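## Task

Get all three plates into the gray tray so each rests flat on the tray's bottom; it only counts if the plates stay that way with the robot no longer supporting them.

## Robot and tools

Robot: two arms, left_arm and right_arm, each ending in a vacuum suction cup. Each arm carries a camera: cam_left_wrist and cam_right_wrist, both 504x504 pixels. The arm names do not mean image sides.

Frame: one shared scene frame. Origin on the table top midway between the arms, +x out over the table, +z up, left_arm sits toward +y. Positions in metres, orientation as quaternion wxyz, velocities in m/s and rad/s. The tracked point of each arm is its cup point: the middle of the cup's rim. The cup opens along the cup point's own +z. About 7 cm back from the rim the tool widens to roughly 8 cm sideways, so keep clearance. Reported positions can be a little off, more so when the arm reaches far.

Command row (used by both motion tools): exactly 14 numbers, each in [-1, 1], always covering both arms: left dx, dy, dz, rx, ry, rz, left suction, then right dx, dy, dz, rx, ry, rz, right suction. The six motion numbers are offsets, not poses: they are expressed in that cup point's own axes and counted from its pose in the most recent result that showed it (before any such result, or for a second call within one reply, from where it actually is). Scale: 1.0 equals 0.6 m of translation or 180 degrees of rotation; rx, ry, rz form one rotation vector. All zeros therefore pull the arm back to that reference pose; it is not a pause. Suction is a level, not an offset: +1 is full vacuum (about 55 kPa under ambient), smaller values ask for that share, 0.05 or less switches it off. It persists, so to leave a cup unchanged repeat its previous value; a 0 actively turns it off.

execute_actions: argument actions is a list with zero or one entry, plus optional pictures (boolean, pictures included by default). Empty list: just report the state. Entry with rows: 1 to 15 rows, with steps up to 15 (default 15), each step 1/30 s; every row is one step, and the last row repeats to fill the count. Each row is measured from the same reference pose, not from the row before. Entry with only steps (up to 300): a pause counted from the previous result, thinking time included. A rejected call does nothing.

move: target is one 14-number row as above. Each cup point travels a straight line toward its target; both paths finish together, lasting 0.5 to 10 s (cut off at 10 s). speed is the top path speed in m/s, 0.002 to 0.5, default 0.25; rotation is capped at twice that in rad/s. Actual motion can lag, drift or overshoot speed, especially with a nearly straight arm. Paths ignore obstacles and the other arm. Optional stop_force (N, 9 to 40, one value for both arms, not allowed in the first 0.2 s): an arm stops its path when its wrist sensor feels that much extra resistance for two steps, backs up two steps and holds. Use it with very low speed when pressing down; the press can briefly exceed it. Don't rely on it while the cup rotates, and omit it when lifting off something, or the arm may stop at once. The result ends with a move: line giving the outcome per arm (done, off_target, moving, held, fault, contact) and limits (paced = target clipped; held = some steps blocked, after which the arm may jump faster), plus each cup point's distance from its target.

wait: seconds from 0 to 10; lets the scene run with no new command.

zoom_image: camera (cam_left_wrist or cam_right_wrist) and region [x0, y0, x1, y1] in pixels of that camera's latest image, top-left origin, at most 504 by 504.

finished_scene: scene (1 or 2). Answering without any tool call ends everything.

Motion limits: each step the commanded pose is clipped to within 100 mm and 16 degrees of the measured pose, and commands are smoothed with about 0.17 s delay; position wins over orientation when both can't be met. A large offset may take several calls; check the reported pose and send the remainder. Results may include a Hand target line (where the controller is heading), a pose unreachable line (clearance check altered the command) and HELD marks on blocked steps.

Wrist force and Wrist torque lines give each arm's flange sensor reading in the end effector's axes; when pressing a surface the force points back into the arm. Expect an offset up to about 4 N, noise around 2.4 N, saturation near 50 N; no reading at the start is normal.

Gripping: switch suction on and set the 29 mm rim fully on a smooth flat patch of the plate, away from edges and holes. suction_measured shows the vacuum reached (near 0 means no seal); part_present turns 1 at 0.50 and back to 0 below 0.45. Under vacuum the cup compresses, so the object sits up to 10 mm nearer the tool. To release, set the plate down on its support first, then switch suction off; the cup may still touch until it has moved 15 mm away. If the cup seals on the table, switching off frees it. The plates must end free-standing in the tray, not held.

Avoid: knocking or placing anything off the table (ends the scene); arms striking each other; hard impacts, slams and drops. A joint torque at its limit (138 N m shoulder and elbow joints, 25.7 N m wrist joints) or an outside force of 150 N freezes that arm for 10 s. Being stiff, an arm pressed even slightly past contact can fault, so approach slowly. Holding loads heats motors: a MOTOR HOT warning appears at 70 °C and the brakes lock at 85 °C until cooled. Loose objects may occasionally be nudged by outside pushes. The simulation keeps running while you think.

Each tool is called after "Request:" by a JSON object that holds its "name" and its "arguments".

## Session

Request:
{"name": "execute_actions", "arguments": {"actions": []}}

Scene clock: 0.00 s of 7200.00 s.
left_arm: end_effector_position=(+0.3575, +0.3957, +0.2285) suction_measured=0.01 part_present=0 end_effector_quat_wxyz=(+0.001, -0.169, +0.986, -0.001) end_effector_velocity=(+0.000, +0.001, +0.000) end_effector_angular_velocity=(-0.000, +0.000, +0.002) | right_arm: end_effector_position=(+0.4782, -0.3159, +0.2275) suction_measured=0.00 part_present=0 end_effector_quat_wxyz=(+0.000, +0.168, +0.986, +0.001) end_effector_velocity=(-0.000, +0.000, -0.000) end_effector_angular_velocity=(-0.000, +0.000, +0.001)
Joint positions: left_arm=[-0.316 -1.724  2.041 -1.89  -1.571 -0.841] | right_arm=[-0.314 -1.721  2.041 -1.89  -1.569  0.208]
Joint velocities: left_arm=[ 0.002 -0.    -0.    -0.    -0.    -0.   ] | right_arm=[ 0.001 -0.001  0.001  0.    -0.    -0.   ]
Motor temperatures (°C, as the motors report them): left_arm=[34 33 32 40 36 37] | right_arm=[31 33 34 44 39 41]
Wrist force (N, on the end effector, along its own x y z axes, offset not removed): no reading
Wrist torque (N m, same axes, about the end effector's origin, offset not removed): no reading
Hand target (left_arm): +0.358, +0.396, +0.229; +0.001, -0.169, +0.986, -0.001
Hand target (right_arm): +0.478, -0.316, +0.227; +0.000, +0.168, +0.986, +0.001

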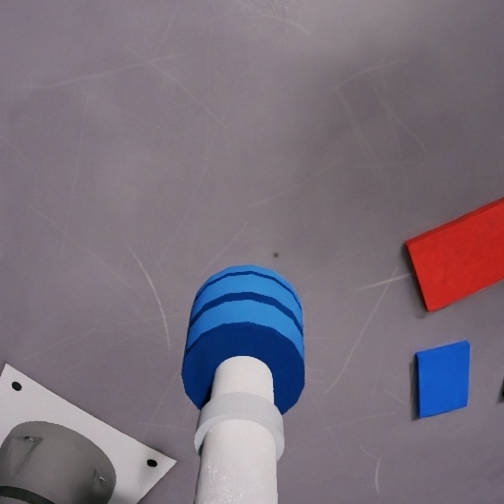

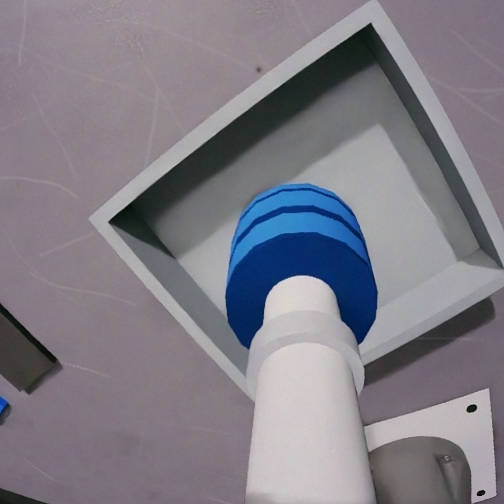

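Request:
{"name": "move", "arguments": {"target": [0,-0.35,-0.2,0,0,0,0,0,0,-0.3,0,0,0,0]}}

Scene clock: 6.83 s of 7200.00 s.
left_arm: end_effector_position=(+0.4268, +0.1978, +0.3486) suction_measured=0.01 part_present=0 end_effector_quat_wxyz=(+0.001, -0.169, +0.986, -0.001) end_effector_velocity=(+0.001, -0.001, +0.001) end_effector_angular_velocity=(+0.001, +0.001, +0.000) | right_arm: end_effector_position=(+0.4783, -0.3159, +0.4074) suction_measured=0.00 part_present=0 end_effector_quat_wxyz=(+0.000, +0.168, +0.986, +0.001) end_effector_velocity=(+0.000, +0.000, +0.001) end_effector_angular_velocity=(+0.000, +0.001, +0.003)
Joint positions: left_arm=[-0.567 -1.439  1.448 -1.582 -1.57  -1.092] | right_arm=[-0.314 -1.758  1.606 -1.419 -1.569  0.208]
Joint velocities: left_arm=[-0.     0.005 -0.008  0.005 -0.    -0.001] | right_arm=[ 0.001  0.002 -0.005  0.004 -0.    -0.001]
Motor temperatures (°C, as the motors report them): left_arm=[34 33 32 40 36 37] | right_arm=[31 33 34 44 39 41]
Wrist force (N, on the end effector, along its own x y z axes, offset not removed): left_arm=[1.0 -0.6 2.4] | right_arm=[0.6 0.0 -0.6]
Wrist torque (N m, same axes, about the end effector's origin, offset not removed): left_arm=[-0.26 0.07 -0.06] | right_arm=[-0.13 -0.32 -0.22]
Hand target (left_arm): +0.427, +0.198, +0.349; +0.001, -0.169, +0.986, -0.001
Hand target (right_arm): +0.478, -0.316, +0.407; +0.000, +0.168, +0.986, +0.001
Off the commanded pose (left_arm): 0.000 m, 0 deg.
Off the commanded pose (right_arm): 0.000 m, 0 deg.
After step 90, 2.27 s passed at rest.
move: done

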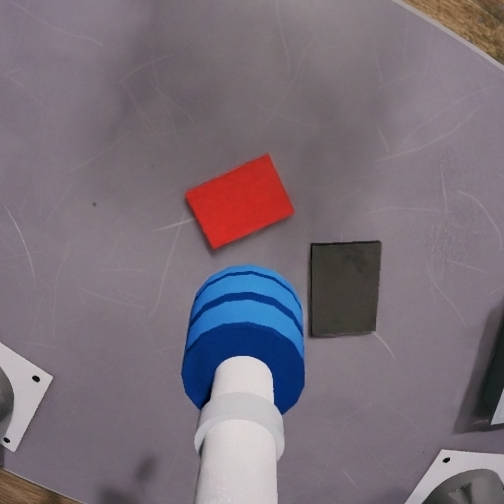

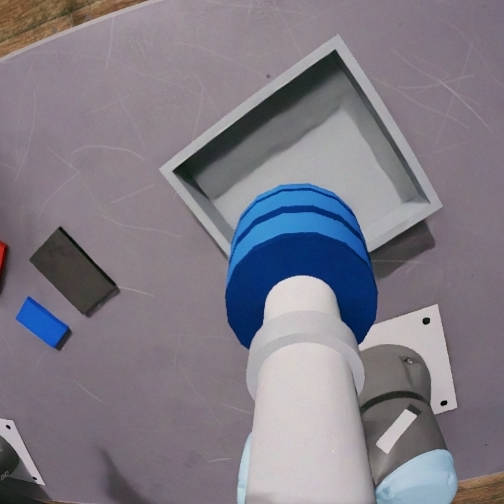

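Request:
{"name": "move", "arguments": {"target": [0,0,0.4,0,0,0,0,0,-0.15,0,0,0,0,0]}}

Scene clock: 17.13 s of 7200.00 s.
left_arm: end_effector_position=(+0.4272, +0.1975, +0.1087) suction_measured=0.01 part_present=0 end_effector_quat_wxyz=(+0.001, -0.169, +0.986, -0.001) end_effector_velocity=(+0.000, -0.000, -0.002) end_effector_angular_velocity=(-0.000, -0.001, -0.001) | right_arm: end_effector_position=(+0.4484, -0.4010, +0.4074) suction_measured=0.00 part_present=0 end_effector_quat_wxyz=(+0.000, +0.168, +0.986, +0.001) end_effector_velocity=(-0.000, -0.001, +0.001) end_effector_angular_velocity=(-0.000, -0.001, -0.001)
Joint positions: left_arm=[-0.567 -1.263  1.881 -2.191 -1.571 -1.092] | right_arm=[-0.546 -1.849  1.674 -1.396 -1.569 -0.023]
Joint velocities: left_arm=[-0.     0.004  0.001 -0.006  0.     0.001] | right_arm=[-0.003 -0.001 -0.     0.     0.    -0.002]
Motor temperatures (°C, as the motors report them): left_arm=[34 33 32 40 36 37] | right_arm=[31 33 34 44 39 41]
Wrist force (N, on the end effector, along its own x y z axes, offset not removed): left_arm=[-1.6 0.8 0.8] | right_arm=[3.7 -0.8 -0.1]
Wrist torque (N m, same axes, about the end effector's origin, offset not removed): left_arm=[0.08 0.25 0.18] | right_arm=[-0.16 -0.56 -0.27]
Hand target (left_arm): +0.427, +0.197, +0.108; +0.001, -0.169, +0.986, -0.001
Hand target (right_arm): +0.448, -0.401, +0.407; +0.000, +0.168, +0.986, +0.001
Off the commanded pose (left_arm): 0.000 m, 0 deg.
Off the commanded pose (right_arm): 0.000 m, 0 deg.
After step 90, 5.77 s passed at rest.
move: done

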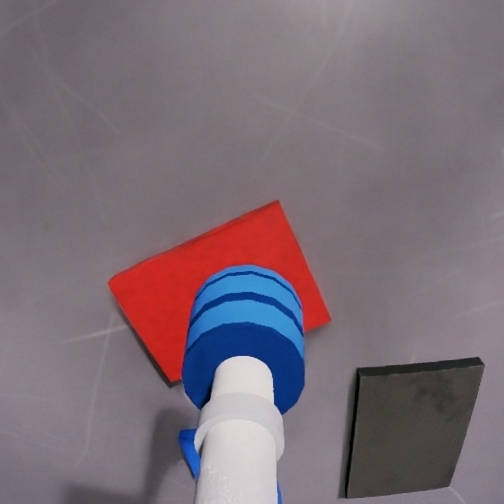

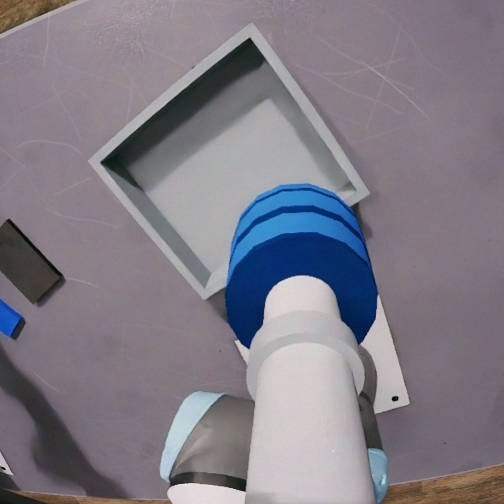

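Request:
{"name": "move", "arguments": {"target": [0.068,0.033,0.1,0,0,0,0,0,0,0,0,0,0,0]}}

Scene clock: 25.03 s of 7200.00 s.
left_arm: end_effector_position=(+0.3823, +0.2025, +0.0487) suction_measured=0.01 part_present=0 end_effector_quat_wxyz=(+0.001, -0.169, +0.986, -0.001) end_effector_velocity=(-0.001, -0.000, -0.002) end_effector_angular_velocity=(-0.000, -0.001, -0.001) | right_arm: end_effector_position=(+0.4484, -0.4010, +0.4074) suction_measured=0.00 part_present=0 end_effector_quat_wxyz=(+0.000, +0.168, +0.986, +0.001) end_effector_velocity=(-0.000, +0.000, +0.000) end_effector_angular_velocity=(-0.000, -0.001, -0.001)
Joint positions: left_arm=[-0.62  -1.245  2.057 -2.385 -1.571 -1.145] | right_arm=[-0.546 -1.849  1.674 -1.396 -1.569 -0.023]
Joint velocities: left_arm=[-0.002  0.001  0.004 -0.007  0.001 -0.001] | right_arm=[ 0.001 -0.001 -0.     0.    -0.     0.001]
Motor temperatures (°C, as the motors report them): left_arm=[34 33 32 40 36 37] | right_arm=[31 33 34 44 39 41]
Wrist force (N, on the end effector, along its own x y z axes, offset not removed): left_arm=[2.8 0.0 3.9] | right_arm=[3.0 0.7 -0.4]
Wrist torque (N m, same axes, about the end effector's origin, offset not removed): left_arm=[-0.19 -0.34 -0.04] | right_arm=[0.03 -0.57 -0.19]
Hand target (left_arm): +0.382, +0.203, +0.049; +0.001, -0.169, +0.986, -0.001
Hand target (right_arm): +0.448, -0.401, +0.407; +0.000, +0.168, +0.986, +0.001
Off the commanded pose (left_arm): 0.000 m, 0 deg.
Off the commanded pose (right_arm): 0.000 m, 0 deg.
After step 90, 3.97 s passed at rest.
move: done

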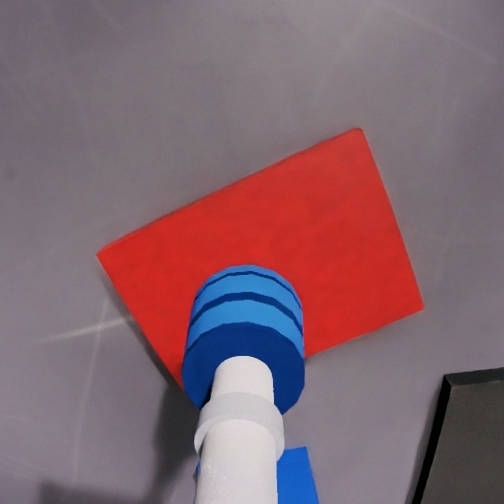

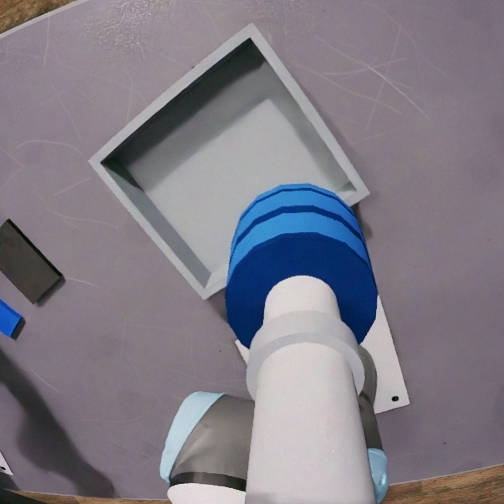

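Request:
{"name": "move", "arguments": {"target": [0.015,-0.007,0.03,0,0,0,1,0,0,0,0,0,0,0]}}

Request:
{"name": "move", "arguments": {"target": [0,0,0.05,0,0,0,1,0,0,0,0,0,0,0], "speed": 0.006, "stop_force": 9}}

Scene clock: 31.90 s of 7200.00 s.
left_arm: end_effector_position=(+0.3753, +0.1956, +0.0309) suction_measured=0.01 part_present=0 end_effector_quat_wxyz=(+0.001, -0.169, +0.986, -0.001) end_effector_velocity=(-0.001, -0.001, -0.002) end_effector_angular_velocity=(-0.000, +0.000, +0.000) | right_arm: end_effector_position=(+0.4484, -0.4010, +0.4074) suction_measured=0.00 part_present=0 end_effector_quat_wxyz=(+0.000, +0.168, +0.986, +0.001) end_effector_velocity=(+0.000, -0.000, -0.000) end_effector_angular_velocity=(+0.000, +0.001, +0.000)
Joint positions: left_arm=[-0.64  -1.214  2.077 -2.436 -1.57  -1.165] | right_arm=[-0.546 -1.849  1.674 -1.396 -1.569 -0.023]
Joint velocities: left_arm=[-0.002  0.003  0.002 -0.005 -0.    -0.002] | right_arm=[-0.     0.001  0.    -0.     0.    -0.001]
Motor temperatures (°C, as the motors report them): left_arm=[34 33 32 40 36 37] | right_arm=[31 33 34 44 39 41]
Wrist force (N, on the end effector, along its own x y z axes, offset not removed): left_arm=[-4.0 -2.5 2.3] | right_arm=[2.8 2.7 0.6]
Wrist torque (N m, same axes, about the end effector's origin, offset not removed): left_arm=[-0.30 0.48 0.22] | right_arm=[0.25 -0.49 -0.22]
Hand target (left_arm): +0.375, +0.196, +0.031; +0.001, -0.169, +0.986, -0.001
Hand target (right_arm): +0.448, -0.401, +0.407; +0.000, +0.168, +0.986, +0.001
Off the commanded pose (left_arm): 0.000 m, 0 deg.
Off the commanded pose (right_arm): 0.000 m, 0 deg.
After step 90, 3.07 s passed at rest.
move: done

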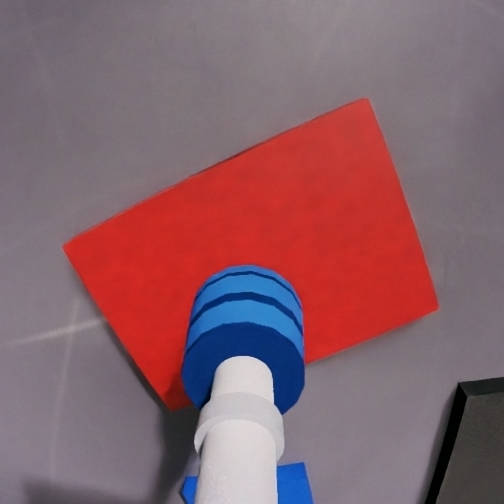

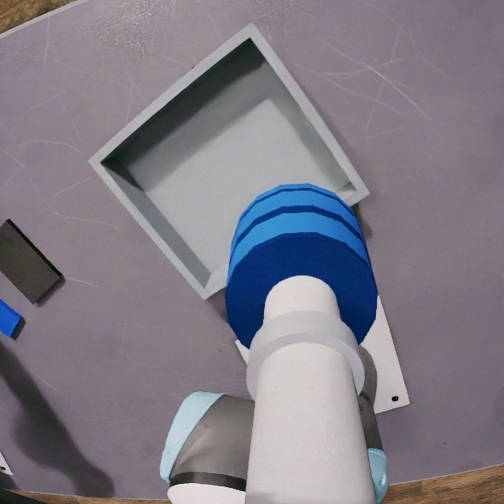

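Scene clock: 37.27 s of 7200.00 s.
left_arm: end_effector_position=(+0.3753, +0.1956, +0.0011) suction_measured=1.00 part_present=1 end_effector_quat_wxyz=(+0.001, -0.169, +0.986, -0.001) end_effector_velocity=(-0.001, +0.000, +0.000) end_effector_angular_velocity=(+0.002, +0.002, -0.001) | right_arm: end_effector_position=(+0.4484, -0.4010, +0.4074) suction_measured=0.00 part_present=0 end_effector_quat_wxyz=(+0.000, +0.168, +0.986, +0.001) end_effector_velocity=(+0.000, -0.001, -0.001) end_effector_angular_velocity=(+0.001, +0.002, -0.000)
Joint positions: left_arm=[-0.64  -1.15   2.094 -2.517 -1.57  -1.165] | right_arm=[-0.546 -1.849  1.674 -1.396 -1.569 -0.023]
Joint velocities: left_arm=[-0.001 -0.001 -0.     0.003  0.     0.   ] | right_arm=[-0.001  0.002  0.     0.    -0.    -0.001]
Motor temperatures (°C, as the motors report them): left_arm=[34 33 32 40 36 37] | right_arm=[31 33 34 44 39 41]
Wrist force (N, on the end effector, along its own x y z axes, offset not removed): left_arm=[0.3 1.3 -17.7] | right_arm=[2.2 0.2 -1.7]
Wrist torque (N m, same axes, about the end effector's origin, offset not removed): left_arm=[-0.17 0.24 -0.15] | right_arm=[-0.03 -0.39 -0.09]
Hand target (left_arm): +0.375, +0.196, +0.001; +0.001, -0.169, +0.986, -0.001
Hand target (right_arm): +0.448, -0.401, +0.407; +0.000, +0.168, +0.986, +0.001
Off the commanded pose (left_arm): 0.000 m, 0 deg.
Off the commanded pose (right_arm): 0.000 m, 0 deg.
move: contact (left_arm)

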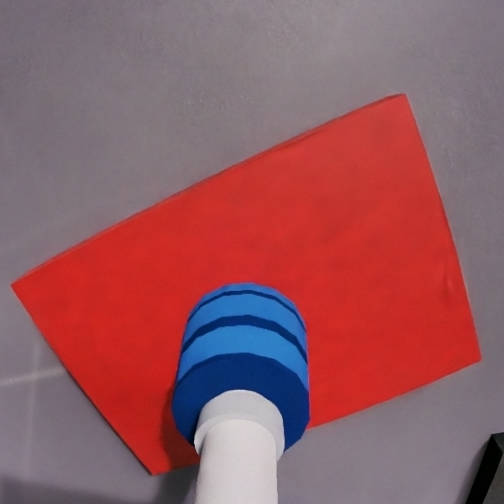

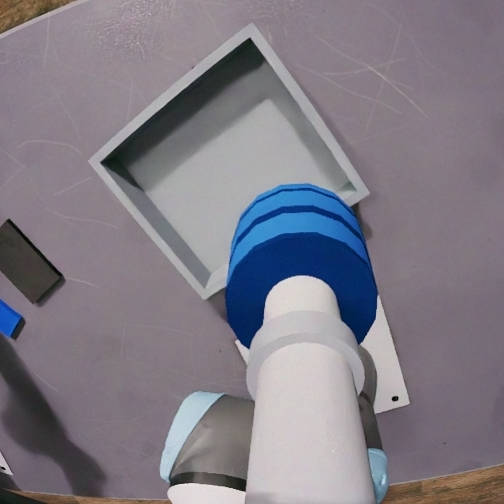

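Request:
{"name": "move", "arguments": {"target": [0,0,-0.22,0,0,0,1,0.2,-0.3,0.1,0,0,0,0]}}

Request:
{"name": "move", "arguments": {"target": [0.11,-0.69,0,0,0,0.14,1,0,0,0,0,0,0,0]}}

Scene clock: 50.57 s of 7200.00 s.
left_arm: end_effector_position=(+0.3751, +0.1957, +0.1331) suction_measured=0.98 part_present=1 end_effector_quat_wxyz=(+0.001, -0.169, +0.986, -0.001) end_effector_velocity=(-0.000, -0.000, +0.001) end_effector_angular_velocity=(-0.000, +0.000, -0.001) | right_arm: end_effector_position=(+0.2754, -0.5313, +0.3477) suction_measured=0.00 part_present=0 end_effector_quat_wxyz=(+0.001, +0.169, +0.986, +0.000) end_effector_velocity=(-0.001, -0.001, -0.000) end_effector_angular_velocity=(+0.002, -0.003, +0.002)
Joint positions: left_arm=[-0.64  -1.392  1.974 -2.156 -1.57  -1.165] | right_arm=[-1.282 -2.235  2.023 -1.359 -1.57  -0.759]
Joint velocities: left_arm=[-0.001 -0.001 -0.001  0.002 -0.    -0.   ] | right_arm=[-0.01  -0.002  0.001  0.001  0.003 -0.012]
Motor temperatures (°C, as the motors report them): left_arm=[34 33 32 40 36 37] | right_arm=[31 33 34 44 39 41]
Wrist force (N, on the end effector, along its own x y z axes, offset not removed): left_arm=[-2.8 -1.3 3.5] | right_arm=[2.7 2.1 0.4]
Wrist torque (N m, same axes, about the end effector's origin, offset not removed): left_arm=[-0.27 0.51 0.12] | right_arm=[0.16 -0.51 -0.21]
Hand target (left_arm): +0.375, +0.196, +0.133; +0.001, -0.169, +0.986, -0.001
Hand target (right_arm): +0.275, -0.531, +0.348; +0.001, +0.168, +0.986, +0.000
Off the commanded pose (left_arm): 0.000 m, 0 deg.
Off the commanded pose (right_arm): 0.001 m, 0 deg.
move: done

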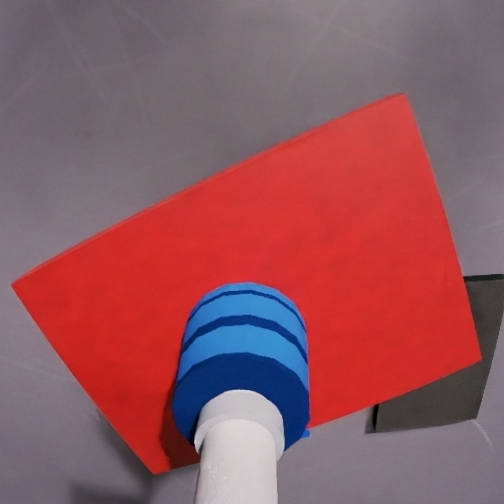

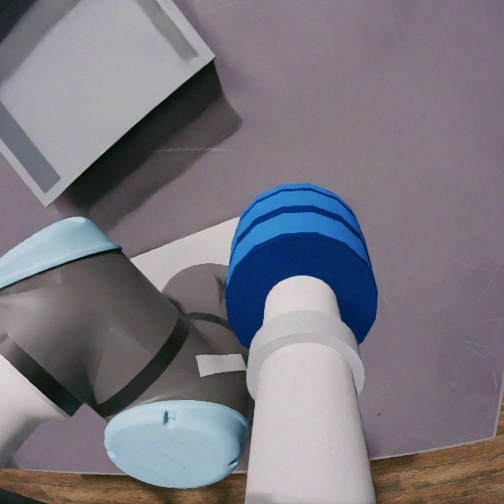

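Scene clock: 52.90 s of 7200.00 s.
left_arm: end_effector_position=(+0.4498, -0.2164, +0.1334) suction_measured=0.99 part_present=1 end_effector_quat_wxyz=(+0.001, +0.050, +0.999, -0.001) end_effector_velocity=(+0.001, -0.002, +0.000) end_effector_angular_velocity=(+0.006, +0.005, -0.000) | right_arm: end_effector_position=(+0.2754, -0.5313, +0.3477) suction_measured=0.00 part_present=0 end_effector_quat_wxyz=(+0.001, +0.169, +0.986, +0.000) end_effector_velocity=(+0.000, +0.000, -0.000) end_effector_angular_velocity=(+0.001, +0.001, +0.002)
Joint positions: left_arm=[-0.902 -0.563  0.624 -1.635 -1.57  -0.987] | right_arm=[-1.282 -2.235  2.023 -1.359 -1.57  -0.759]
Joint velocities: left_arm=[ 0.001  0.016 -0.033  0.025 -0.001  0.001] | right_arm=[ 0.001  0.001  0.    -0.    -0.    -0.002]
Motor temperatures (°C, as the motors report them): left_arm=[34 33 32 40 36 37] | right_arm=[31 33 34 44 39 41]
Wrist force (N, on the end effector, along its own x y z axes, offset not removed): left_arm=[0.4 4.5 2.7] | right_arm=[2.0 0.7 -1.6]
Wrist torque (N m, same axes, about the end effector's origin, offset not removed): left_arm=[0.50 0.15 0.15] | right_arm=[0.05 -0.39 -0.08]
Hand target (left_arm): +0.450, -0.217, +0.133; +0.001, +0.050, +0.999, -0.001
Hand target (right_arm): +0.275, -0.531, +0.348; +0.001, +0.169, +0.986, +0.000
Off the commanded pose (left_arm): 0.001 m, 0 deg.
Off the commanded pose (right_arm): 0.000 m, 0 deg.
move: done

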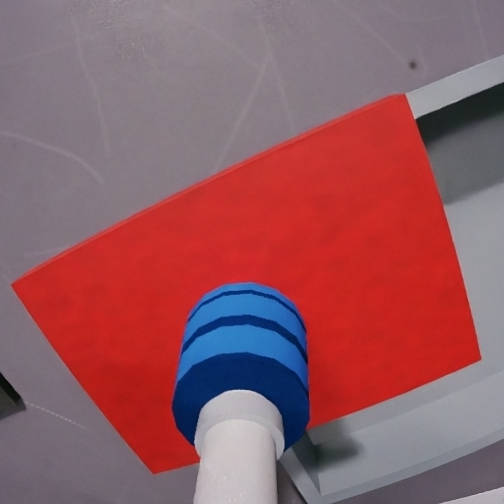

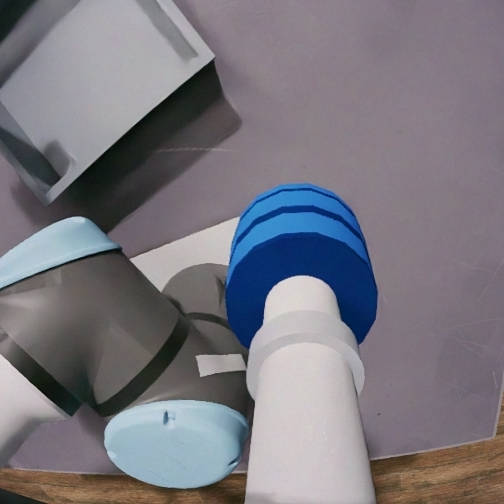

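Request:
{"name": "move", "arguments": {"target": [-0.013,0.195,0,0,0,0,1,0,0,0,0,0,0,0]}}

Request:
{"name": "move", "arguments": {"target": [0,0,0.2,0,0,0,1,0,0,0,0,0,0,0], "speed": 0.1}}

Request:
{"name": "move", "arguments": {"target": [0,0,0.03,0,0,0,1,0,0,0,0,0,0,0], "speed": 0.005, "stop_force": 9}}

Request:
{"name": "execute_actions", "arguments": {"actions": [{"rows":[[0,0,0,0,0,0,0,0,0,0,0,0,0,0]]}], "pictures": false}}

Request:
{"name": "move", "arguments": {"target": [0,0,-0.15,0,0,0,0,0,0,0,0,0,0,0]}}

Request:
{"name": "move", "arguments": {"target": [0.3,0.8,-0.2,0,0,0,0,-0.067,0.786,0.4,0,0,0,0]}}

Scene clock: 64.77 s of 7200.00 s.
left_arm: end_effector_position=(+0.4695, -0.1011, +0.1333) suction_measured=0.98 part_present=1 end_effector_quat_wxyz=(+0.001, +0.050, +0.999, -0.001) end_effector_velocity=(+0.000, +0.002, -0.000) end_effector_angular_velocity=(-0.002, -0.002, +0.000) | right_arm: end_effector_position=(+0.2754, -0.5313, +0.3477) suction_measured=0.00 part_present=0 end_effector_quat_wxyz=(+0.001, +0.169, +0.986, +0.000) end_effector_velocity=(+0.000, +0.000, +0.000) end_effector_angular_velocity=(-0.000, -0.000, +0.001)
Joint positions: left_arm=[-0.809 -0.802  1.068 -1.84  -1.571 -0.894] | right_arm=[-1.282 -2.235  2.023 -1.359 -1.57  -0.759]
Joint velocities: left_arm=[ 0.002 -0.005  0.009 -0.006  0.     0.002] | right_arm=[ 0.001 -0.    -0.    -0.    -0.    -0.001]
Motor temperatures (°C, as the motors report them): left_arm=[34 33 32 40 36 37] | right_arm=[31 33 34 44 39 41]
Wrist force (N, on the end effector, along its own x y z axes, offset not removed): left_arm=[-3.2 0.0 2.3] | right_arm=[4.1 -1.5 -1.4]
Wrist torque (N m, same axes, about the end effector's origin, offset not removed): left_arm=[-0.08 0.58 -0.05] | right_arm=[-0.23 -0.66 -0.19]
Hand target (left_arm): +0.469, -0.101, +0.133; +0.001, +0.050, +0.999, -0.001
Hand target (right_arm): +0.275, -0.531, +0.348; +0.001, +0.169, +0.986, +0.000
Off the commanded pose (left_arm): 0.000 m, 0 deg.
Off the commanded pose (right_arm): 0.000 m, 0 deg.
move: done

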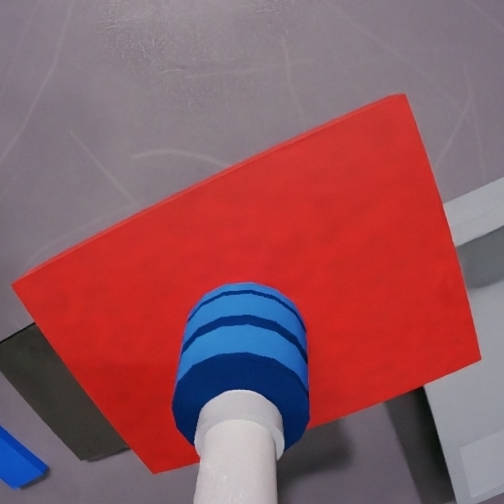

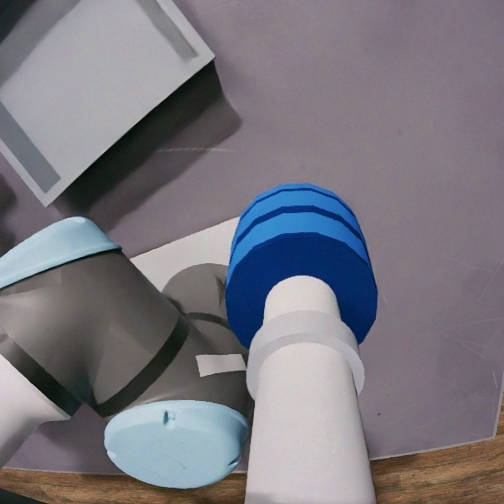

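Scene clock: 66.43 s of 7200.00 s.
left_arm: end_effector_position=(+0.4696, -0.1013, +0.0134) suction_measured=0.99 part_present=1 end_effector_quat_wxyz=(+0.001, +0.050, +0.999, -0.001) end_effector_velocity=(-0.001, -0.001, -0.002) end_effector_angular_velocity=(-0.000, +0.000, -0.002) | right_arm: end_effector_position=(+0.2754, -0.5313, +0.3477) suction_measured=0.00 part_present=0 end_effector_quat_wxyz=(+0.001, +0.169, +0.986, +0.000) end_effector_velocity=(-0.000, -0.000, -0.000) end_effector_angular_velocity=(+0.001, +0.001, -0.000)
Joint positions: left_arm=[-0.809 -0.686  1.181 -2.069 -1.57  -0.894] | right_arm=[-1.282 -2.235  2.023 -1.359 -1.57  -0.759]
Joint velocities: left_arm=[-0.002  0.002  0.    -0.003 -0.    -0.   ] | right_arm=[-0.  0.  0.  0. -0. -0.]
Motor temperatures (°C, as the motors report them): left_arm=[34 33 32 40 36 37] | right_arm=[31 33 34 44 39 41]
Wrist force (N, on the end effector, along its own x y z axes, offset not removed): left_arm=[1.5 -0.3 0.8] | right_arm=[2.7 0.7 0.4]
Wrist torque (N m, same axes, about the end effector's origin, offset not removed): left_arm=[-0.26 0.02 0.21] | right_arm=[0.12 -0.45 -0.22]
Hand target (left_arm): +0.470, -0.101, +0.013; +0.001, +0.050, +0.999, -0.001
Hand target (right_arm): +0.275, -0.531, +0.348; +0.001, +0.169, +0.986, +0.000
Off the commanded pose (left_arm): 0.000 m, 0 deg.
Off the commanded pose (right_arm): 0.000 m, 0 deg.
move: done

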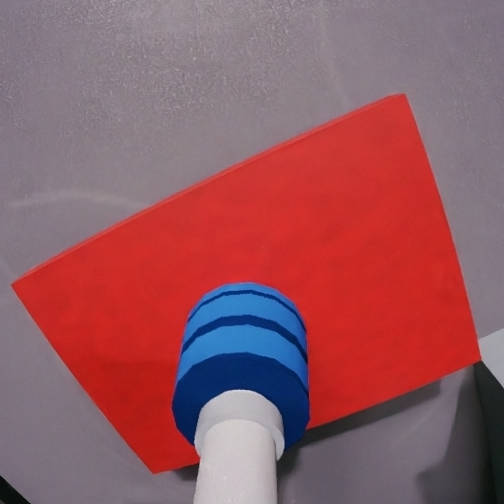

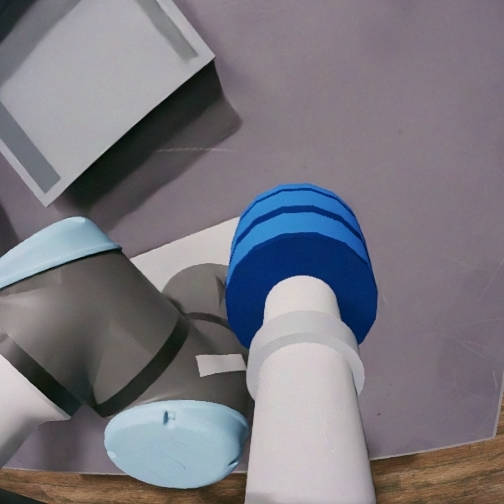

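Scene clock: 69.10 s of 7200.00 s.
left_arm: end_effector_position=(+0.4696, -0.1013, +0.0019) suction_measured=1.00 part_present=1 end_effector_quat_wxyz=(+0.001, +0.050, +0.999, -0.001) end_effector_velocity=(-0.001, -0.000, +0.000) end_effector_angular_velocity=(+0.002, +0.002, -0.001) | right_arm: end_effector_position=(+0.2754, -0.5313, +0.3477) suction_measured=0.00 part_present=0 end_effector_quat_wxyz=(+0.001, +0.169, +0.986, +0.000) end_effector_velocity=(+0.000, +0.000, +0.000) end_effector_angular_velocity=(+0.000, +0.000, +0.001)
Joint positions: left_arm=[-0.809 -0.671  1.187 -2.089 -1.57  -0.894] | right_arm=[-1.282 -2.235  2.023 -1.359 -1.57  -0.759]
Joint velocities: left_arm=[-0.001 -0.001  0.     0.004 -0.     0.   ] | right_arm=[ 0.001  0.001 -0.     0.    -0.    -0.   ]
Motor temperatures (°C, as the motors report them): left_arm=[34 33 32 40 36 37] | right_arm=[31 33 34 44 39 41]
Wrist force (N, on the end effector, along its own x y z axes, offset not removed): left_arm=[1.1 0.2 -20.9] | right_arm=[2.4 1.9 1.0]
Wrist torque (N m, same axes, about the end effector's origin, offset not removed): left_arm=[-0.31 0.09 0.16] | right_arm=[0.24 -0.42 -0.32]
Hand target (left_arm): +0.470, -0.101, +0.002; +0.001, +0.050, +0.999, -0.001
Hand target (right_arm): +0.275, -0.531, +0.348; +0.001, +0.169, +0.986, +0.000
Off the commanded pose (left_arm): 0.006 m, 0 deg.
Off the commanded pose (right_arm): 0.000 m, 0 deg.
move: contact (left_arm)

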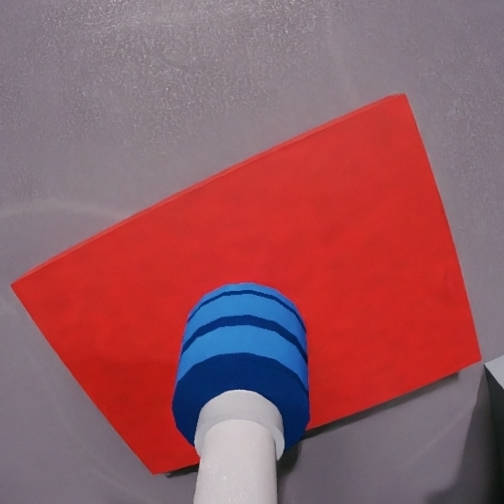

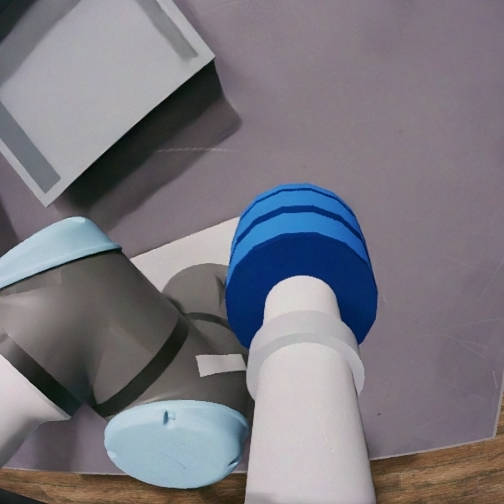

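Scene clock: 69.60 s of 7200.00 s.
left_arm: end_effector_position=(+0.4696, -0.1013, +0.0020) suction_measured=0.01 part_present=0 end_effector_quat_wxyz=(+0.001, +0.050, +0.999, -0.001) end_effector_velocity=(+0.001, +0.001, +0.000) end_effector_angular_velocity=(-0.001, +0.000, +0.002) | right_arm: end_effector_position=(+0.2754, -0.5313, +0.3477) suction_measured=0.00 part_present=0 end_effector_quat_wxyz=(+0.001, +0.169, +0.986, +0.000) end_effector_velocity=(-0.000, +0.000, +0.000) end_effector_angular_velocity=(-0.001, -0.001, -0.000)
Joint positions: left_arm=[-0.809 -0.672  1.187 -2.089 -1.57  -0.894] | right_arm=[-1.282 -2.235  2.023 -1.359 -1.57  -0.759]
Joint velocities: left_arm=[ 0.002 -0.     0.    -0.001 -0.    -0.   ] | right_arm=[ 0.    -0.001 -0.    -0.     0.     0.   ]
Motor temperatures (°C, as the motors report them): left_arm=[34 33 32 40 36 37] | right_arm=[31 33 34 44 39 41]
Wrist force (N, on the end effector, along its own x y z axes, offset not removed): left_arm=[5.4 2.3 -23.4] | right_arm=[3.7 -0.1 0.9]
Wrist torque (N m, same axes, about the end effector's origin, offset not removed): left_arm=[-0.36 -0.30 0.03] | right_arm=[-0.07 -0.56 -0.23]
Hand target (left_arm): +0.470, -0.101, +0.002; +0.001, +0.050, +0.999, -0.001
Hand target (right_arm): +0.275, -0.531, +0.348; +0.001, +0.169, +0.986, +0.000
Off the commanded pose (left_arm): 0.000 m, 0 deg.
Off the commanded pose (right_arm): 0.000 m, 0 deg.
Steps of this call (steps 1 to 15: all 15 steps of this action). Readings (end_effector_position | what the end effector reports):
1: left_arm (+0.4696, -0.1013, +0.0019) | right_arm (+0.2754, -0.5313, +0.3477) | left_arm suction_measured=0.08 part_present=0 | right_arm suction_measured=0.00 part_present=0
2: left_arm (+0.4696, -0.1013, +0.0020) | right_arm (+0.2754, -0.5313, +0.3477) | left_arm suction_measured=0.01 part_present=0 | right_arm suction_measured=0.00 part_present=0
4: left_arm (+0.4696, -0.1013, +0.0020) | right_arm (+0.2754, -0.5313, +0.3477) | left_arm suction_measured=0.01 part_present=0 | right_arm suction_measured=0.00 part_present=0
8: left_arm (+0.4696, -0.1013, +0.0020) | right_arm (+0.2754, -0.5313, +0.3477) | left_arm suction_measured=0.01 part_present=0 | right_arm suction_measured=0.00 part_present=0
15: the state above

Scene clock: 70.77 s of 7200.00 s.
left_arm: end_effector_position=(+0.4695, -0.1012, +0.0918) suction_measured=0.01 part_present=0 end_effector_quat_wxyz=(+0.001, +0.050, +0.999, -0.001) end_effector_velocity=(+0.001, +0.001, +0.002) end_effector_angular_velocity=(-0.000, +0.000, +0.001) | right_arm: end_effector_position=(+0.2754, -0.5313, +0.3477) suction_measured=0.00 part_present=0 end_effector_quat_wxyz=(+0.001, +0.169, +0.986, +0.000) end_effector_velocity=(-0.000, +0.000, -0.000) end_effector_angular_velocity=(+0.000, +0.001, -0.000)
Joint positions: left_arm=[-0.809 -0.769  1.119 -1.924 -1.57  -0.894] | right_arm=[-1.282 -2.235  2.023 -1.359 -1.57  -0.759]
Joint velocities: left_arm=[ 0.001 -0.002 -0.003  0.005 -0.001 -0.   ] | right_arm=[ 0.  0.  0.  0. -0.  0.]
Motor temperatures (°C, as the motors report them): left_arm=[34 33 32 40 36 37] | right_arm=[31 33 34 44 39 41]
Wrist force (N, on the end effector, along its own x y z axes, offset not removed): left_arm=[3.6 0.6 3.4] | right_arm=[3.5 -0.1 0.0]
Wrist torque (N m, same axes, about the end effector's origin, offset not removed): left_arm=[0.10 -0.24 0.06] | right_arm=[-0.10 -0.60 -0.21]
Hand target (left_arm): +0.470, -0.101, +0.092; +0.001, +0.050, +0.999, -0.001
Hand target (right_arm): +0.275, -0.531, +0.348; +0.001, +0.169, +0.986, +0.000
Off the commanded pose (left_arm): 0.000 m, 0 deg.
Off the commanded pose (right_arm): 0.000 m, 0 deg.
move: done

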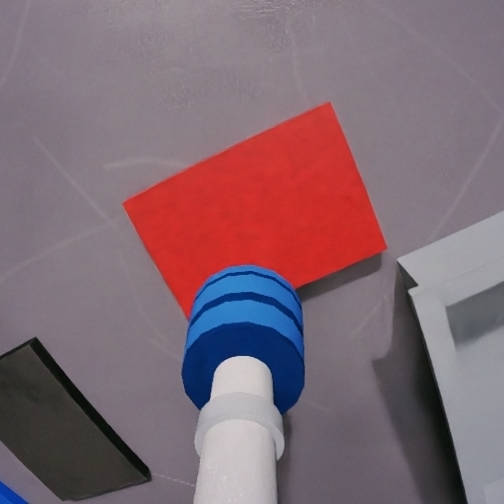

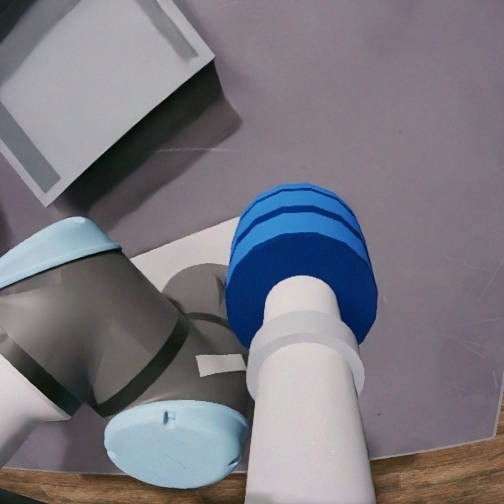

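Scene clock: 73.50 s of 7200.00 s.
left_arm: end_effector_position=(+0.3393, +0.3949, +0.2111) suction_measured=0.01 part_present=0 end_effector_quat_wxyz=(+0.001, +0.050, +0.999, -0.001) end_effector_velocity=(-0.000, +0.002, +0.000) end_effector_angular_velocity=(-0.000, +0.000, +0.001) | right_arm: end_effector_position=(+0.4696, -0.0990, +0.1071) suction_measured=0.00 part_present=0 end_effector_quat_wxyz=(-0.000, +0.169, +0.986, +0.001) end_effector_velocity=(+0.001, +0.001, -0.001) end_effector_angular_velocity=(-0.001, +0.001, -0.000)
Joint positions: left_arm=[-0.341 -1.756  2.114 -1.932 -1.571 -0.426] | right_arm=[ 0.172 -1.378  2.038 -2.231 -1.569  0.694]
Joint velocities: left_arm=[ 0.005 -0.002  0.001  0.002 -0.     0.003] | right_arm=[ 0.002  0.006 -0.004 -0.001 -0.     0.003]
Motor temperatures (°C, as the motors report them): left_arm=[34 33 32 40 36 37] | right_arm=[31 33 34 44 39 41]
Wrist force (N, on the end effector, along its own x y z axes, offset not removed): left_arm=[0.5 6.6 1.4] | right_arm=[2.1 0.0 -0.1]
Wrist torque (N m, same axes, about the end effector's origin, offset not removed): left_arm=[0.69 0.02 0.02] | right_arm=[-0.15 -0.29 -0.18]
Hand target (left_arm): +0.339, +0.395, +0.211; +0.001, +0.050, +0.999, -0.001
Hand target (right_arm): +0.470, -0.099, +0.107; -0.000, +0.169, +0.986, +0.001
Off the commanded pose (left_arm): 0.001 m, 0 deg.
Off the commanded pose (right_arm): 0.001 m, 0 deg.
move: done

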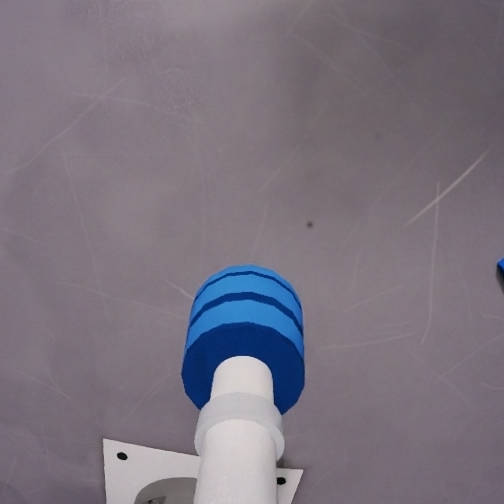

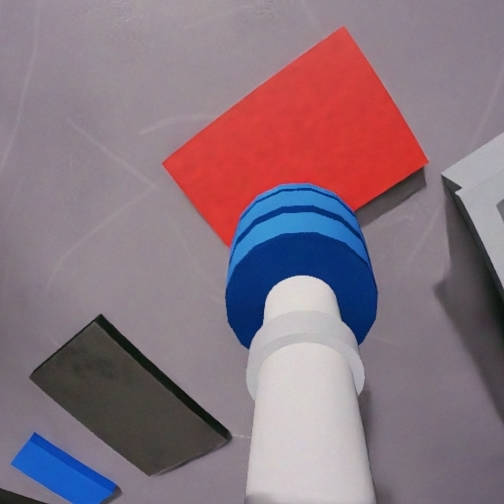

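Request:
{"name": "move", "arguments": {"target": [0,0,0,0,0,0,0,0,0,0.15,0,0,0,1], "speed": 0.15}}

Request:
{"name": "move", "arguments": {"target": [0,0,0,0,0,0,0,0,0,0.04,0,0,0,1], "speed": 0.005, "stop_force": 9}}

Request:
{"name": "move", "arguments": {"target": [0,0,0,0,0,0,0,0,0,-0.2,0,0,0,1]}}

Request:
{"name": "move", "arguments": {"target": [0,0,0,0,0,0,0,-0.032,-0.307,0,0,0,0,1]}}

Scene clock: 83.70 s of 7200.00 s.
left_arm: end_effector_position=(+0.3393, +0.3949, +0.2111) suction_measured=0.01 part_present=0 end_effector_quat_wxyz=(+0.001, +0.050, +0.999, -0.001) end_effector_velocity=(+0.000, +0.000, -0.000) end_effector_angular_velocity=(+0.001, +0.000, +0.001) | right_arm: end_effector_position=(+0.4695, -0.0991, +0.0172) suction_measured=0.00 part_present=0 end_effector_quat_wxyz=(-0.000, +0.168, +0.986, +0.001) end_effector_velocity=(+0.001, -0.000, -0.002) end_effector_angular_velocity=(+0.000, -0.001, -0.003)
Joint positions: left_arm=[-0.341 -1.756  2.114 -1.932 -1.571 -0.426] | right_arm=[ 0.172 -1.207  2.119 -2.483 -1.569  0.694]
Joint velocities: left_arm=[ 0.001  0.    -0.     0.     0.    -0.   ] | right_arm=[-0.     0.005  0.    -0.006 -0.     0.002]
Motor temperatures (°C, as the motors report them): left_arm=[34 33 32 40 36 37] | right_arm=[31 33 34 44 39 41]
Wrist force (N, on the end effector, along its own x y z axes, offset not removed): left_arm=[0.1 0.7 4.8] | right_arm=[2.2 0.5 -0.5]
Wrist torque (N m, same axes, about the end effector's origin, offset not removed): left_arm=[0.06 0.09 0.12] | right_arm=[-0.04 -0.45 -0.14]
Hand target (left_arm): +0.339, +0.395, +0.211; +0.001, +0.050, +0.999, -0.001
Hand target (right_arm): +0.470, -0.099, +0.017; -0.000, +0.169, +0.986, +0.001
Off the commanded pose (left_arm): 0.000 m, 0 deg.
Off the commanded pose (right_arm): 0.000 m, 0 deg.
After step 90, 6.10 s passed at rest.
move: done

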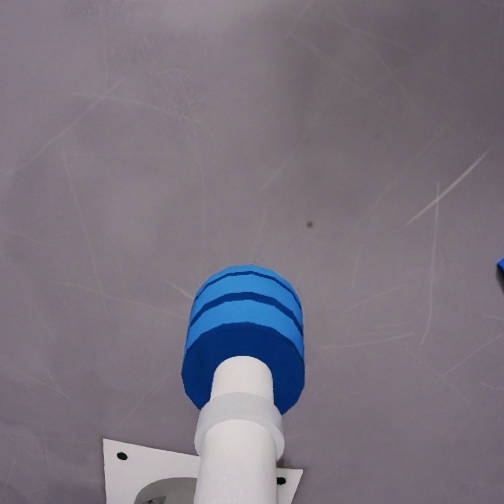

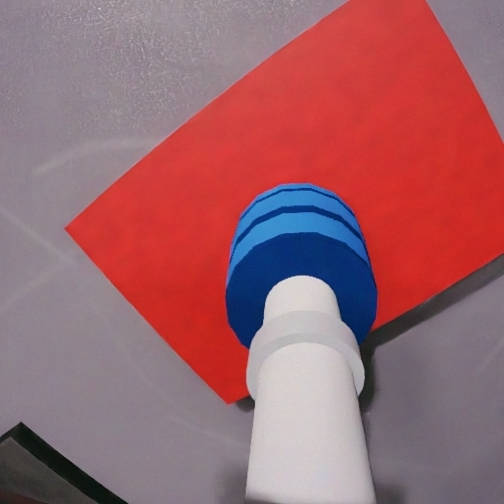

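Scene clock: 87.57 s of 7200.00 s.
left_arm: end_effector_position=(+0.3393, +0.3949, +0.2111) suction_measured=0.01 part_present=0 end_effector_quat_wxyz=(+0.001, +0.050, +0.999, -0.001) end_effector_velocity=(-0.000, -0.001, -0.000) end_effector_angular_velocity=(+0.000, +0.000, -0.001) | right_arm: end_effector_position=(+0.4695, -0.0991, -0.0003) suction_measured=1.00 part_present=1 end_effector_quat_wxyz=(-0.000, +0.168, +0.986, +0.001) end_effector_velocity=(-0.000, -0.001, +0.001) end_effector_angular_velocity=(-0.001, +0.002, -0.001)
Joint positions: left_arm=[-0.341 -1.756  2.114 -1.932 -1.571 -0.426] | right_arm=[ 0.172 -1.168  2.129 -2.532 -1.569  0.694]
Joint velocities: left_arm=[-0.001 -0.     0.    -0.    -0.     0.   ] | right_arm=[-0.001 -0.004 -0.     0.006 -0.    -0.   ]
Motor temperatures (°C, as the motors report them): left_arm=[34 33 32 40 36 37] | right_arm=[31 33 34 44 39 41]
Wrist force (N, on the end effector, along its own x y z axes, offset not removed): left_arm=[-2.9 0.3 -0.2] | right_arm=[1.2 -1.9 -25.3]
Wrist torque (N m, same axes, about the end effector's origin, offset not removed): left_arm=[-0.19 0.53 0.16] | right_arm=[-0.09 -0.07 -0.06]
Hand target (left_arm): +0.339, +0.395, +0.211; +0.001, +0.050, +0.999, -0.001
Hand target (right_arm): +0.469, -0.099, -0.000; -0.000, +0.168, +0.986, +0.001
Off the commanded pose (left_arm): 0.000 m, 0 deg.
Off the commanded pose (right_arm): 0.007 m, 0 deg.
move: contact (right_arm)

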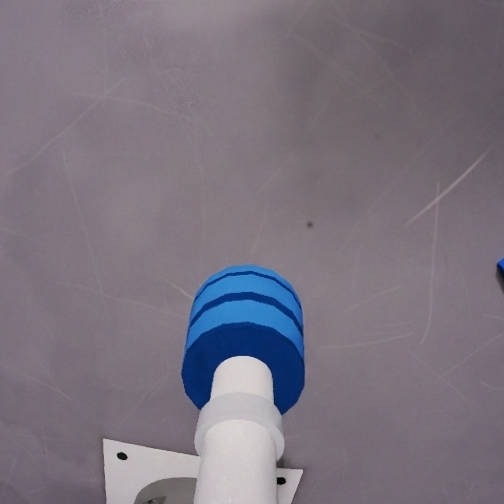

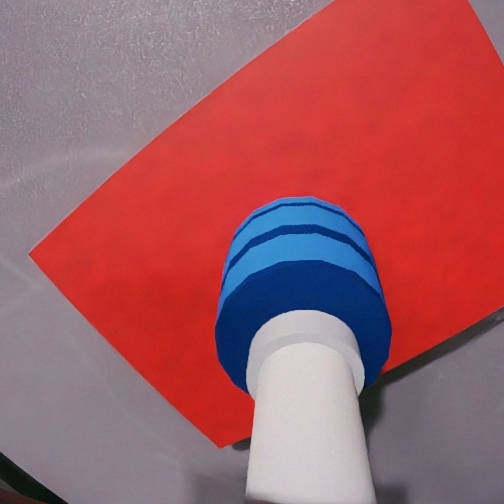

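Scene clock: 88.63 s of 7200.00 s.
left_arm: end_effector_position=(+0.3393, +0.3949, +0.2111) suction_measured=0.01 part_present=0 end_effector_quat_wxyz=(+0.001, +0.050, +0.999, -0.001) end_effector_velocity=(+0.000, +0.001, -0.000) end_effector_angular_velocity=(+0.000, +0.000, +0.002) | right_arm: end_effector_position=(+0.4696, -0.0990, +0.1196) suction_measured=1.00 part_present=1 end_effector_quat_wxyz=(-0.000, +0.168, +0.986, +0.001) end_effector_velocity=(-0.001, +0.000, +0.002) end_effector_angular_velocity=(-0.001, +0.000, +0.002)
Joint positions: left_arm=[-0.341 -1.756  2.114 -1.932 -1.571 -0.426] | right_arm=[ 0.172 -1.398  2.022 -2.196 -1.569  0.694]
Joint velocities: left_arm=[0.002 0.    0.    0.    0.    0.   ] | right_arm=[ 0.001 -0.004 -0.002  0.007 -0.001 -0.001]
Motor temperatures (°C, as the motors report them): left_arm=[34 33 32 40 36 37] | right_arm=[31 33 34 44 39 41]
Wrist force (N, on the end effector, along its own x y z axes, offset not removed): left_arm=[-1.1 -0.6 5.3] | right_arm=[2.9 -0.1 1.3]
Wrist torque (N m, same axes, about the end effector's origin, offset not removed): left_arm=[-0.49 0.13 0.15] | right_arm=[-0.17 -0.55 -0.16]
Hand target (left_arm): +0.339, +0.395, +0.211; +0.001, +0.050, +0.999, -0.001
Hand target (right_arm): +0.470, -0.099, +0.120; -0.000, +0.168, +0.986, +0.001
Off the commanded pose (left_arm): 0.000 m, 0 deg.
Off the commanded pose (right_arm): 0.000 m, 0 deg.
move: done

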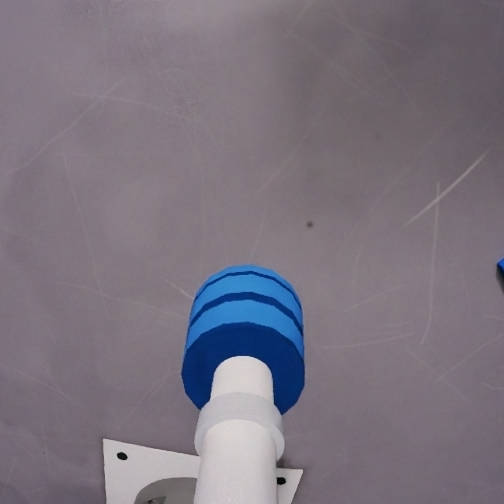

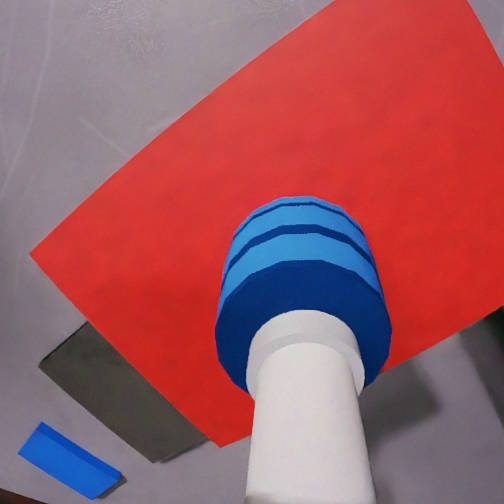

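Scene clock: 90.00 s of 7200.00 s.
left_arm: end_effector_position=(+0.3393, +0.3949, +0.2111) suction_measured=0.01 part_present=0 end_effector_quat_wxyz=(+0.001, +0.050, +0.999, -0.001) end_effector_velocity=(-0.000, -0.000, +0.000) end_effector_angular_velocity=(-0.000, +0.000, -0.000) | right_arm: end_effector_position=(+0.4268, -0.2792, +0.1198) suction_measured=1.00 part_present=1 end_effector_quat_wxyz=(-0.000, +0.169, +0.986, +0.001) end_effector_velocity=(-0.000, -0.002, +0.000) end_effector_angular_velocity=(+0.001, -0.000, -0.000)
Joint positions: left_arm=[-0.341 -1.756  2.114 -1.932 -1.571 -0.426] | right_arm=[-0.232 -1.69   2.325 -2.205 -1.57   0.291]
Joint velocities: left_arm=[-0.  0. -0.  0. -0. -0.] | right_arm=[-0.007 -0.003  0.002  0.001  0.001 -0.007]
Motor temperatures (°C, as the motors report them): left_arm=[34 33 32 40 36 37] | right_arm=[31 33 34 44 39 41]
Wrist force (N, on the end effector, along its own x y z axes, offset not removed): left_arm=[1.9 -0.3 0.0] | right_arm=[2.9 2.6 -0.1]
Wrist torque (N m, same axes, about the end effector's origin, offset not removed): left_arm=[-0.05 -0.13 0.15] | right_arm=[0.20 -0.53 -0.21]
Hand target (left_arm): +0.339, +0.395, +0.211; +0.001, +0.050, +0.999, -0.001
Hand target (right_arm): +0.427, -0.279, +0.120; -0.000, +0.168, +0.986, +0.001
Off the commanded pose (left_arm): 0.000 m, 0 deg.
Off the commanded pose (right_arm): 0.001 m, 0 deg.
move: done

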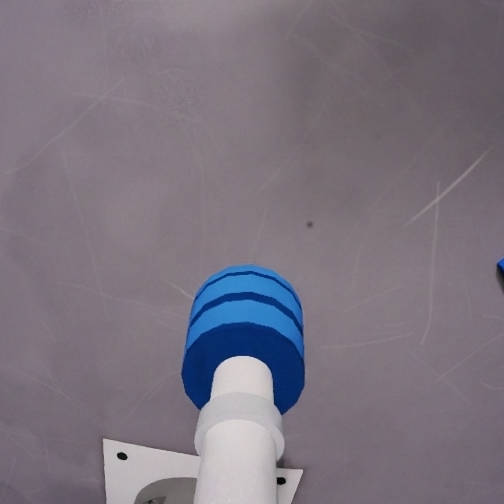

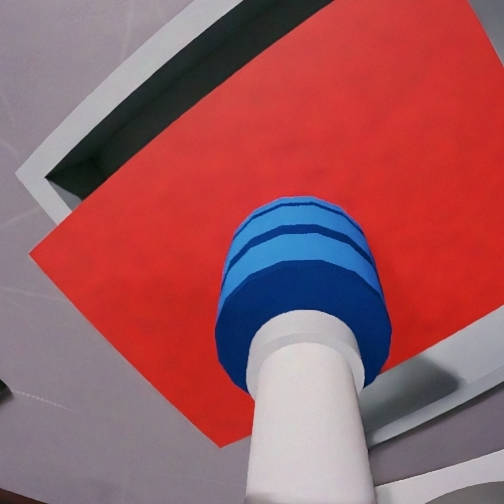

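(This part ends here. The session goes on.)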